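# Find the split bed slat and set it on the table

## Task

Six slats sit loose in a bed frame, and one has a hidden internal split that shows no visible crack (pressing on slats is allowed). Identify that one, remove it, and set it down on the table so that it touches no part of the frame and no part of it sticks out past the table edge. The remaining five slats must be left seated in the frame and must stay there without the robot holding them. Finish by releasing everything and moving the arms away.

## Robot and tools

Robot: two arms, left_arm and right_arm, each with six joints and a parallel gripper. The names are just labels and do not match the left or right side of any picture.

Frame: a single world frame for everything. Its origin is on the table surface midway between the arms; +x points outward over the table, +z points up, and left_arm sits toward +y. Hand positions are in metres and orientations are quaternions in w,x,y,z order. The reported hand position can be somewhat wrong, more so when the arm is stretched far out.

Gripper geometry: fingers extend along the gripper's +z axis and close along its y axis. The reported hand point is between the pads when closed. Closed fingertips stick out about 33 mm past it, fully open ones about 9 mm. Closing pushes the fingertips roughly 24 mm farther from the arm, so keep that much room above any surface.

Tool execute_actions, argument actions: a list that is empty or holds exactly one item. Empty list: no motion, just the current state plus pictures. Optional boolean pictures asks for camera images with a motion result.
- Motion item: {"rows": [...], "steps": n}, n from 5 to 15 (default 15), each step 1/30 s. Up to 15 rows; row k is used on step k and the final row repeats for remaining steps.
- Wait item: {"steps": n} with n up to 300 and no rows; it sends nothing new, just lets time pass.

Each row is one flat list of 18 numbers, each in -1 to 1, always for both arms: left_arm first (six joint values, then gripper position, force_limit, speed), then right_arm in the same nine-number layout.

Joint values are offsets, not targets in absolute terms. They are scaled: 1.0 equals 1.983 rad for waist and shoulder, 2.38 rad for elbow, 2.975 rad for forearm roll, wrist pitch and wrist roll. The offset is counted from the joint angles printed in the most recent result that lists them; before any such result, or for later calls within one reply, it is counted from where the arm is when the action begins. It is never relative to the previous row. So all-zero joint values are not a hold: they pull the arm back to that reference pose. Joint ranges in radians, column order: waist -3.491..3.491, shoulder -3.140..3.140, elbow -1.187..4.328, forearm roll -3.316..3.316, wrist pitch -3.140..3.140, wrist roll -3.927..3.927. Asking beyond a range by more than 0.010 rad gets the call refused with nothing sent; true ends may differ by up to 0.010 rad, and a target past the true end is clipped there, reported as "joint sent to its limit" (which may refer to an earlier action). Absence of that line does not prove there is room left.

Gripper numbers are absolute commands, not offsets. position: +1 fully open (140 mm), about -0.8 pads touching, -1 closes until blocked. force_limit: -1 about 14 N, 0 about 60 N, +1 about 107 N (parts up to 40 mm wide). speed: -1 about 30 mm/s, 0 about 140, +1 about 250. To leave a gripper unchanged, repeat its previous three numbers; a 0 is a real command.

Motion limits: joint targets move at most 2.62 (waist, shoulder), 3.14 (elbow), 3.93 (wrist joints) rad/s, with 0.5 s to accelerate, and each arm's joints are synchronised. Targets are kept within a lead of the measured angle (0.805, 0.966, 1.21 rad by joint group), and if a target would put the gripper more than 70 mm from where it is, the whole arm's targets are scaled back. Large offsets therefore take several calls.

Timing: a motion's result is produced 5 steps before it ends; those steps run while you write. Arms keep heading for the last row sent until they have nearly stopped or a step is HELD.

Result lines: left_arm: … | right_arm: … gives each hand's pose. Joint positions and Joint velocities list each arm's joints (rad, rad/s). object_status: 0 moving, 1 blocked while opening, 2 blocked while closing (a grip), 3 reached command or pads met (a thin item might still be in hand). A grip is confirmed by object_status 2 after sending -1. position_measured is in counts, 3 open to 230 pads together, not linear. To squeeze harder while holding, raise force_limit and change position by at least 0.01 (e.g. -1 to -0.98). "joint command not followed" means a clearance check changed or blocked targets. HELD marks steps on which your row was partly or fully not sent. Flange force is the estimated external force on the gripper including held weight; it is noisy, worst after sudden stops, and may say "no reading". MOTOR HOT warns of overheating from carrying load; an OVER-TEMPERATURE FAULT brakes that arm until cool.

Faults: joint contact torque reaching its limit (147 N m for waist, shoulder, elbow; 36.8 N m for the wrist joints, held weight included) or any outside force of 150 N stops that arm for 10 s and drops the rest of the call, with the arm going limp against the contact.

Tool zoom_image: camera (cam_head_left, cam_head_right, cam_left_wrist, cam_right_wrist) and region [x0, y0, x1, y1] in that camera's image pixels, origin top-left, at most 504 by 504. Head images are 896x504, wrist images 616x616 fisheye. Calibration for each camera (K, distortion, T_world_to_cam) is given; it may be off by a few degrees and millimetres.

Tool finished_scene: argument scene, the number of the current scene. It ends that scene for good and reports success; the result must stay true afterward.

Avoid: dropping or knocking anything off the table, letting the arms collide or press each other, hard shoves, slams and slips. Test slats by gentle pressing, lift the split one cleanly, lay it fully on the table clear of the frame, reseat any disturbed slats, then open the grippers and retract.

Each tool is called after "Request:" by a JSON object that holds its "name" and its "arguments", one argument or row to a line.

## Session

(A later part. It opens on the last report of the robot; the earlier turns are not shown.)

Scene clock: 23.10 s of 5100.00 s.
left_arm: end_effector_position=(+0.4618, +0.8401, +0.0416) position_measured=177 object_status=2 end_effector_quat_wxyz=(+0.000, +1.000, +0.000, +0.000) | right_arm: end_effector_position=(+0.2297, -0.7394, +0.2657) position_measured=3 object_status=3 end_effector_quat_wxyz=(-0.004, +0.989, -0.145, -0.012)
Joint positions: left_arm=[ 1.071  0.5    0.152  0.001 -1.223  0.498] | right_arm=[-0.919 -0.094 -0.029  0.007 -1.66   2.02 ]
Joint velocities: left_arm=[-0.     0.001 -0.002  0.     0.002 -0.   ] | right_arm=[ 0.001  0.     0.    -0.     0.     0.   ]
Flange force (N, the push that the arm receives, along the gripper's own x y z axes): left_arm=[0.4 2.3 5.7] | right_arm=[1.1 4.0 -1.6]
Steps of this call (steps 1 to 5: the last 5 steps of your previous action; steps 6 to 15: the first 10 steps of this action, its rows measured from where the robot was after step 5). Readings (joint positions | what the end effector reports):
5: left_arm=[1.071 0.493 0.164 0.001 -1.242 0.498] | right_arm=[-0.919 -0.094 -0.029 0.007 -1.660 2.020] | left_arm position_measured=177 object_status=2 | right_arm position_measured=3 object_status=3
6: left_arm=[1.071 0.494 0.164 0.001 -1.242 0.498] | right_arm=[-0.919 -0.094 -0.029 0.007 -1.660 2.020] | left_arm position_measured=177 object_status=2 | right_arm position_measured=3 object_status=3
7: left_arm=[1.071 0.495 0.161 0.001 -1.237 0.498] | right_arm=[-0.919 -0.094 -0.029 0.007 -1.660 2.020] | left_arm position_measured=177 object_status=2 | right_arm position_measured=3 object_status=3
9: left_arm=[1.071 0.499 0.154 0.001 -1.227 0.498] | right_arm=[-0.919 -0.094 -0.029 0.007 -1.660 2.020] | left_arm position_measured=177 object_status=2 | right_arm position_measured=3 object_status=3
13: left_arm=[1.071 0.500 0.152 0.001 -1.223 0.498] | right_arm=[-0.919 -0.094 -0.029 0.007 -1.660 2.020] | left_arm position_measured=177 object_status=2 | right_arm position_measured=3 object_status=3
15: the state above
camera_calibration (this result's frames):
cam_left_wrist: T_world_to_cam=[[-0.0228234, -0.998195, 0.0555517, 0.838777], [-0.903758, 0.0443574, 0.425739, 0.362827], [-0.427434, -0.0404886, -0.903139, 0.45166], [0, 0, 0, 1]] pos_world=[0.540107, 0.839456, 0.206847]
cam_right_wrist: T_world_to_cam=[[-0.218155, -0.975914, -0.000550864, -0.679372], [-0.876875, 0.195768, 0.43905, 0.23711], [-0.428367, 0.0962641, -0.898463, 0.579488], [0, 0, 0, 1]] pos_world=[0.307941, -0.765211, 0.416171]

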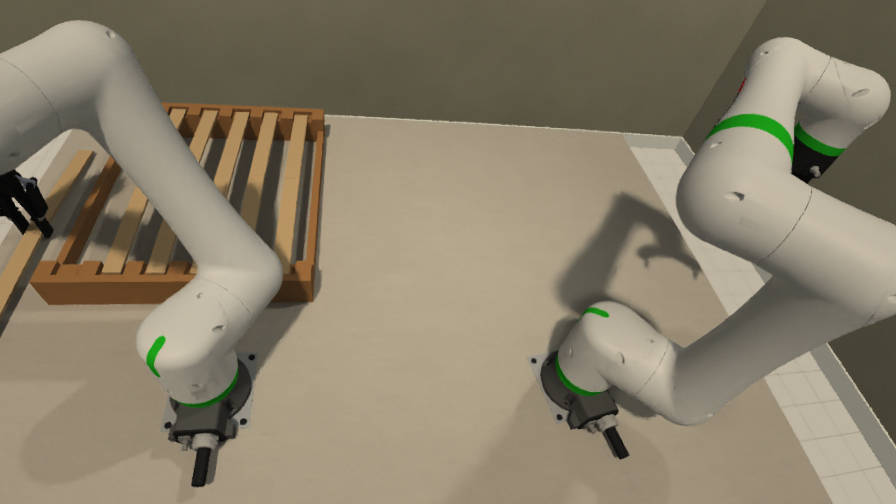

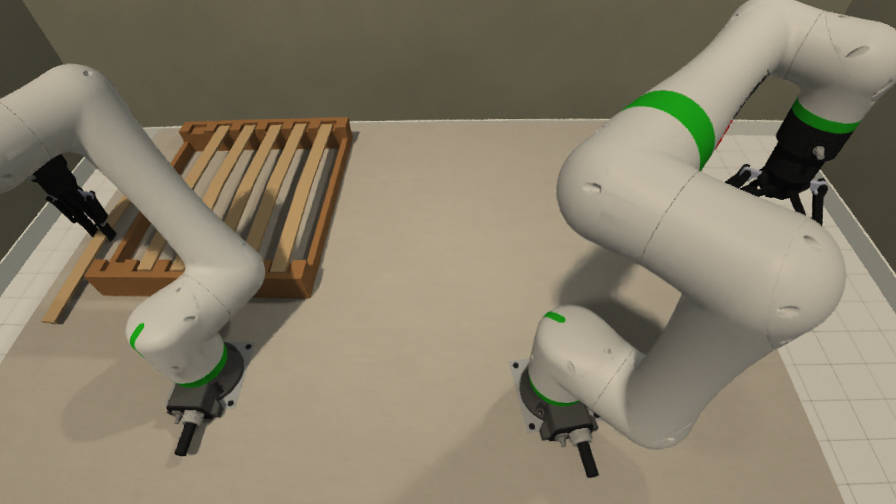

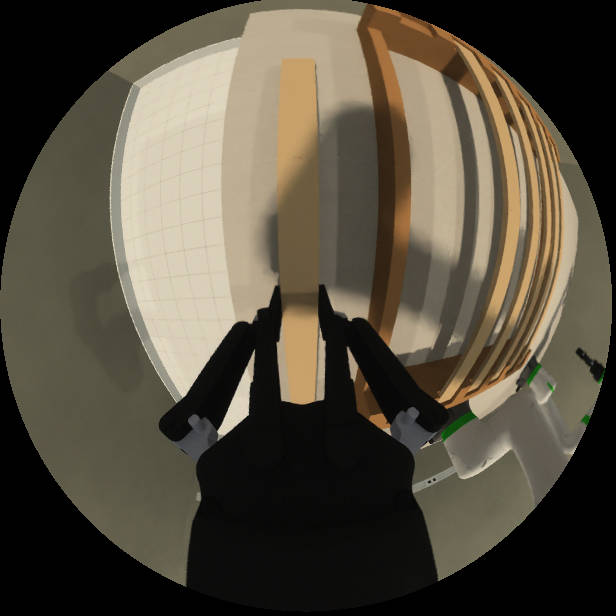

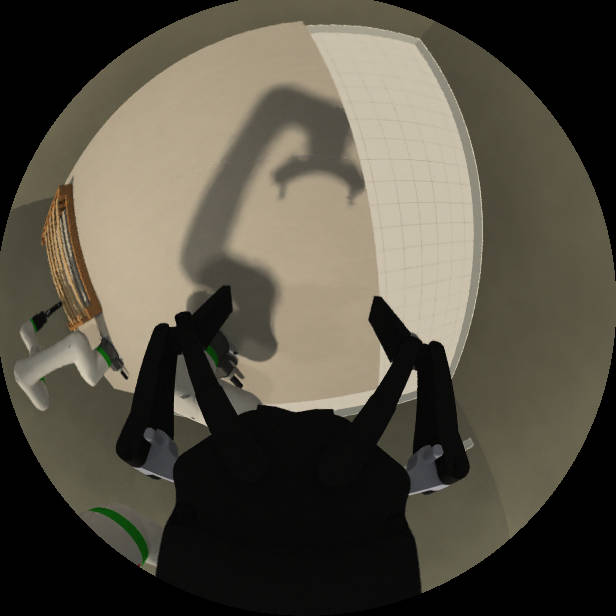

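Request:
{"name": "execute_actions", "arguments": {
  "actions": [
    {"rows":[[0,0.002,-0.003,0,0.0037,0,-1,0,0,0,0,0,0,0,0,1,0,0]],"steps":8}
  ]
}}

Request:
{"name": "execute_actions", "arguments": {
  "actions": [
    {"rows":[[0,0,0,0,0,0,0,0,0,0,0,0,0,0,0,1,0,0]],"steps":10}
  ]
}}

Request:
{"name": "execute_actions", "arguments": {
  "actions": [
    {"rows":[[0,-0.06,0.11,0,-0.128,0,0,0,0,0,0,0,0,0,0,1,0,0]]}
  ]
}}

Request:
{"name": "execute_actions", "arguments": {
  "actions": [
    {"steps":15}
  ],
  "pictures": true
}}

Scene clock: 23.43 s of 5100.00 s.
left_arm: end_effector_position=(+0.4617, +0.8399, +0.0381) position_measured=177 object_status=2 end_effector_quat_wxyz=(+0.001, +1.000, +0.000, +0.000) | right_arm: end_effector_position=(+0.2297, -0.7394, +0.2657) position_measured=3 object_status=3 end_effector_quat_wxyz=(-0.004, +0.989, -0.145, -0.012)
Joint positions: left_arm=[ 1.071  0.503  0.147  0.001 -1.216  0.498] | right_arm=[-0.919 -0.094 -0.029  0.007 -1.66   2.02 ]
Joint velocities: left_arm=[ 0.     0.037 -0.056 -0.001  0.073  0.   ] | right_arm=[ 0.002  0.    -0.     0.    -0.     0.   ]
Flange force (N, the push that the arm receives, along the gripper's own x y z axes): left_arm=[-2.6 4.6 13.2] | right_arm=[3.7 1.0 -3.9]
Steps of this call (steps 1 to 5: the last 5 steps of your previous action; steps 6 to 7: the robot went on to your last target; steps 8 to 10: the first 3 steps of this action). Readings (joint positions | what the end effector reports):
8: left_arm=[1.071 0.500 0.152 0.001 -1.222 0.498] | right_arm=[-0.919 -0.094 -0.029 0.007 -1.660 2.020] | left_arm position_measured=177 object_status=2 | right_arm position_measured=3 object_status=3
9: left_arm=[1.071 0.501 0.150 0.001 -1.219 0.498] | right_arm=[-0.919 -0.094 -0.029 0.007 -1.660 2.020] | left_arm position_measured=177 object_status=2 | right_arm position_measured=3 object_status=3
10: the state above

Scene clock: 23.77 s of 5100.00 s.
left_arm: end_effector_position=(+0.4617, +0.8399, +0.0364) position_measured=150 object_status=0 end_effector_quat_wxyz=(+0.000, +1.000, +0.000, +0.000) | right_arm: end_effector_position=(+0.2297, -0.7394, +0.2657) position_measured=3 object_status=3 end_effector_quat_wxyz=(-0.004, +0.989, -0.145, -0.012)
Joint positions: left_arm=[ 1.071  0.504  0.145  0.001 -1.212  0.498] | right_arm=[-0.919 -0.094 -0.029  0.007 -1.66   2.02 ]
Joint velocities: left_arm=[ 0.    -0.001 -0.    -0.001  0.    -0.   ] | right_arm=[ 0.001 -0.001  0.     0.001 -0.    -0.   ]
Flange force (N, the push that the arm receives, along the gripper's own x y z axes): left_arm=[2.8 0.4 0.3] | right_arm=[4.2 5.3 -5.4]
Steps of this call (steps 1 to 5: the last 5 steps of your previous action; steps 6 to 10: the first 5 steps of this action, its rows measured from where the robot was after step 5). Readings (joint positions | what the end effector reports):
5: left_arm=[1.071 0.504 0.145 0.001 -1.212 0.498] | right_arm=[-0.919 -0.094 -0.029 0.007 -1.660 2.020] | left_arm position_measured=177 object_status=2 | right_arm position_measured=3 object_status=3
6: left_arm=[1.071 0.504 0.145 0.001 -1.212 0.498] | right_arm=[-0.919 -0.094 -0.029 0.007 -1.660 2.020] | left_arm position_measured=177 object_status=0 | right_arm position_measured=3 object_status=3
7: left_arm=[1.071 0.504 0.145 0.001 -1.212 0.498] | right_arm=[-0.919 -0.094 -0.029 0.007 -1.660 2.020] | left_arm position_measured=177 object_status=0 | right_arm position_measured=3 object_status=3
9: left_arm=[1.071 0.504 0.145 0.001 -1.212 0.498] | right_arm=[-0.919 -0.094 -0.029 0.007 -1.660 2.020] | left_arm position_measured=158 object_status=0 | right_arm position_measured=3 object_status=3
10: the state above

Scene clock: 24.27 s of 5100.00 s.
left_arm: end_effector_position=(+0.4607, +0.8380, +0.1434) position_measured=129 object_status=3 end_effector_quat_wxyz=(+0.000, +1.000, +0.000, +0.000) | right_arm: end_effector_position=(+0.2297, -0.7394, +0.2657) position_measured=3 object_status=3 end_effector_quat_wxyz=(-0.004, +0.989, -0.145, -0.012)
Joint positions: left_arm=[ 1.071  0.434  0.3    0.001 -1.438  0.498] | right_arm=[-0.919 -0.094 -0.029  0.007 -1.66   2.02 ]
Joint velocities: left_arm=[-0.001 -0.273  0.6    0.    -0.867 -0.   ] | right_arm=[ 0.002  0.     0.    -0.    -0.    -0.001]
Flange force (N, the push that the arm receives, along the gripper's own x y z axes): left_arm=[6.4 -5.8 -2.0] | right_arm=[4.2 2.9 -4.0]
Steps of this call (steps 1 to 5: the last 5 steps of your previous action; steps 6 to 15: the first 10 steps of this action, its rows measured from where the robot was after step 5). Readings (joint positions | what the end effector reports):
5: left_arm=[1.071 0.504 0.145 0.001 -1.212 0.498] | right_arm=[-0.919 -0.094 -0.029 0.007 -1.660 2.020] | left_arm position_measured=129 object_status=0 | right_arm position_measured=3 object_status=3
6: left_arm=[1.071 0.504 0.145 0.001 -1.212 0.498] | right_arm=[-0.919 -0.094 -0.029 0.007 -1.660 2.020] | left_arm position_measured=129 object_status=0 | right_arm position_measured=3 object_status=3
7: left_arm=[1.071 0.503 0.148 0.001 -1.217 0.498] | right_arm=[-0.919 -0.094 -0.029 0.007 -1.660 2.020] | left_arm position_measured=129 object_status=0 | right_arm position_measured=3 object_status=3
9: left_arm=[1.071 0.492 0.173 0.001 -1.253 0.498] | right_arm=[-0.919 -0.094 -0.029 0.007 -1.660 2.020] | left_arm position_measured=129 object_status=3 | right_arm position_measured=3 object_status=3
13: left_arm=[1.071 0.452 0.259 0.001 -1.378 0.498] | right_arm=[-0.919 -0.094 -0.029 0.007 -1.660 2.020] | left_arm position_measured=129 object_status=3 | right_arm position_measured=3 object_status=3
15: the state above

Scene clock: 24.77 s of 5100.00 s.
left_arm: end_effector_position=(+0.4538, +0.8252, +0.2177) position_measured=129 object_status=3 end_effector_quat_wxyz=(+0.001, +1.000, +0.000, +0.000) | right_arm: end_effector_position=(+0.2297, -0.7394, +0.2657) position_measured=3 object_status=3 end_effector_quat_wxyz=(-0.004, +0.989, -0.145, -0.012)
Joint positions: left_arm=[ 1.071  0.385  0.407  0.001 -1.593  0.498] | right_arm=[-0.919 -0.094 -0.029  0.007 -1.66   2.02 ]
Joint velocities: left_arm=[ 0.    -0.001  0.    -0.    -0.     0.   ] | right_arm=[-0.001 -0.001 -0.    -0.     0.     0.001]
Flange force (N, the push that the arm receives, along the gripper's own x y z axes): left_arm=[0.2 -0.2 2.3] | right_arm=[4.8 3.1 -5.2]
Kept back: nothing.
Steps of this call (steps 1 to 5: the last 5 steps of your previous action; steps 6 to 15: the robot went on to your last target). Readings (joint positions | what the end effector reports):
1: left_arm=[1.071 0.424 0.320 0.001 -1.467 0.498] | right_arm=[-0.919 -0.094 -0.029 0.007 -1.660 2.020] | left_arm position_measured=129 object_status=3 | right_arm position_measured=3 object_status=3
2: left_arm=[1.071 0.415 0.341 0.001 -1.496 0.498] | right_arm=[-0.919 -0.094 -0.029 0.007 -1.660 2.020] | left_arm position_measured=129 object_status=3 | right_arm position_measured=3 object_status=3
4: left_arm=[1.071 0.399 0.377 0.001 -1.549 0.498] | right_arm=[-0.919 -0.094 -0.029 0.007 -1.660 2.020] | left_arm position_measured=129 object_status=3 | right_arm position_measured=3 object_status=3
8: left_arm=[1.071 0.386 0.405 0.001 -1.591 0.498] | right_arm=[-0.919 -0.094 -0.029 0.007 -1.660 2.020] | left_arm position_measured=129 object_status=3 | right_arm position_measured=3 object_status=3
15: the state above
camera_calibration (this result's frames):
cam_left_wrist: T_world_to_cam=[[-0.0232349, -0.998176, 0.055718, 0.814052], [-0.903734, 0.0448014, 0.425743, 0.280822], [-0.427462, -0.0404622, -0.903127, 0.606701], [0, 0, 0, 1]] pos_world=[0.532045, 0.824534, 0.383013]
cam_right_wrist: T_world_to_cam=[[-0.218155, -0.975914, -0.000550868, -0.679372], [-0.876875, 0.195768, 0.43905, 0.23711], [-0.428367, 0.096264, -0.898463, 0.579488], [0, 0, 0, 1]] pos_world=[0.307941, -0.765211, 0.416171]

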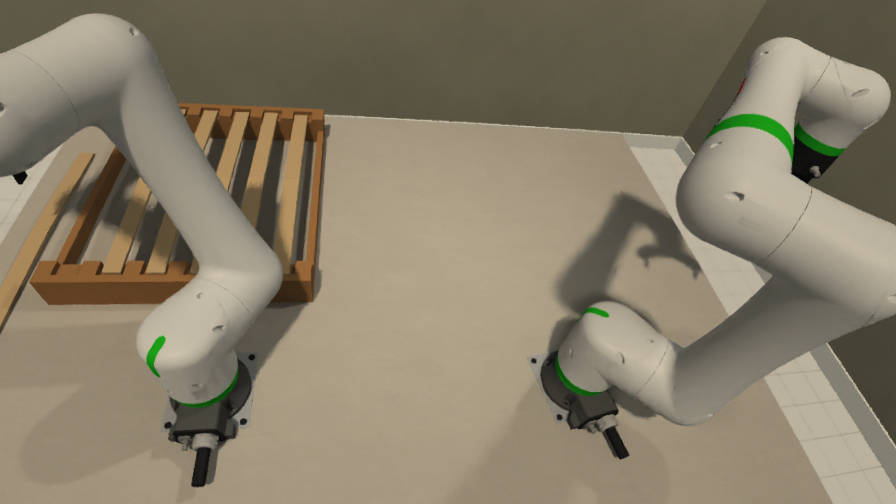

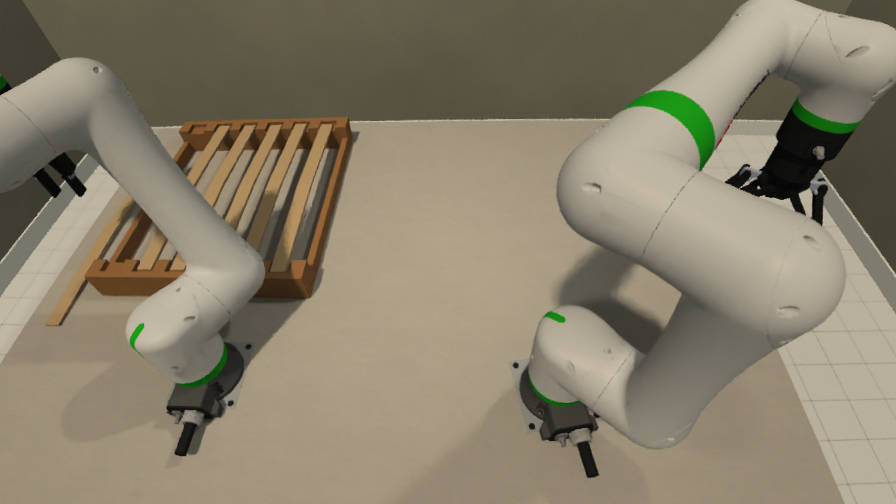

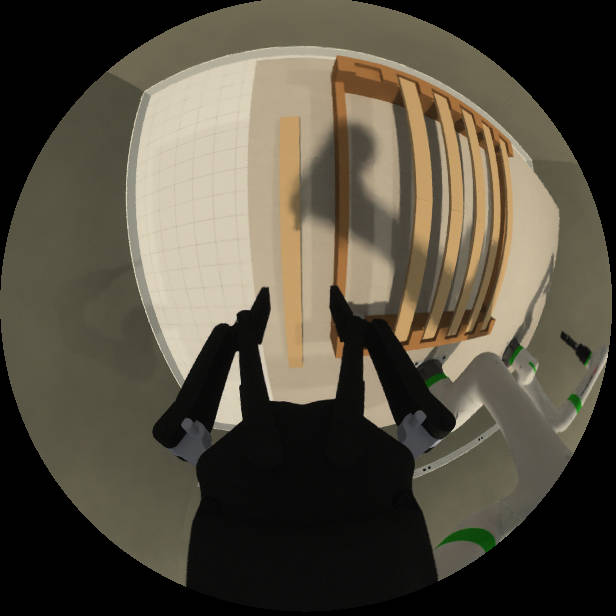

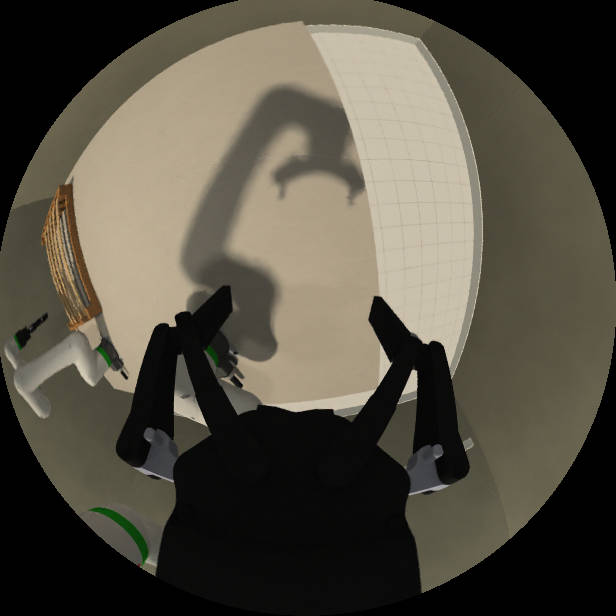

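Request:
{"name": "finished_scene", "arguments": {
  "scene": 1
}}

The scene is finished: the task was done.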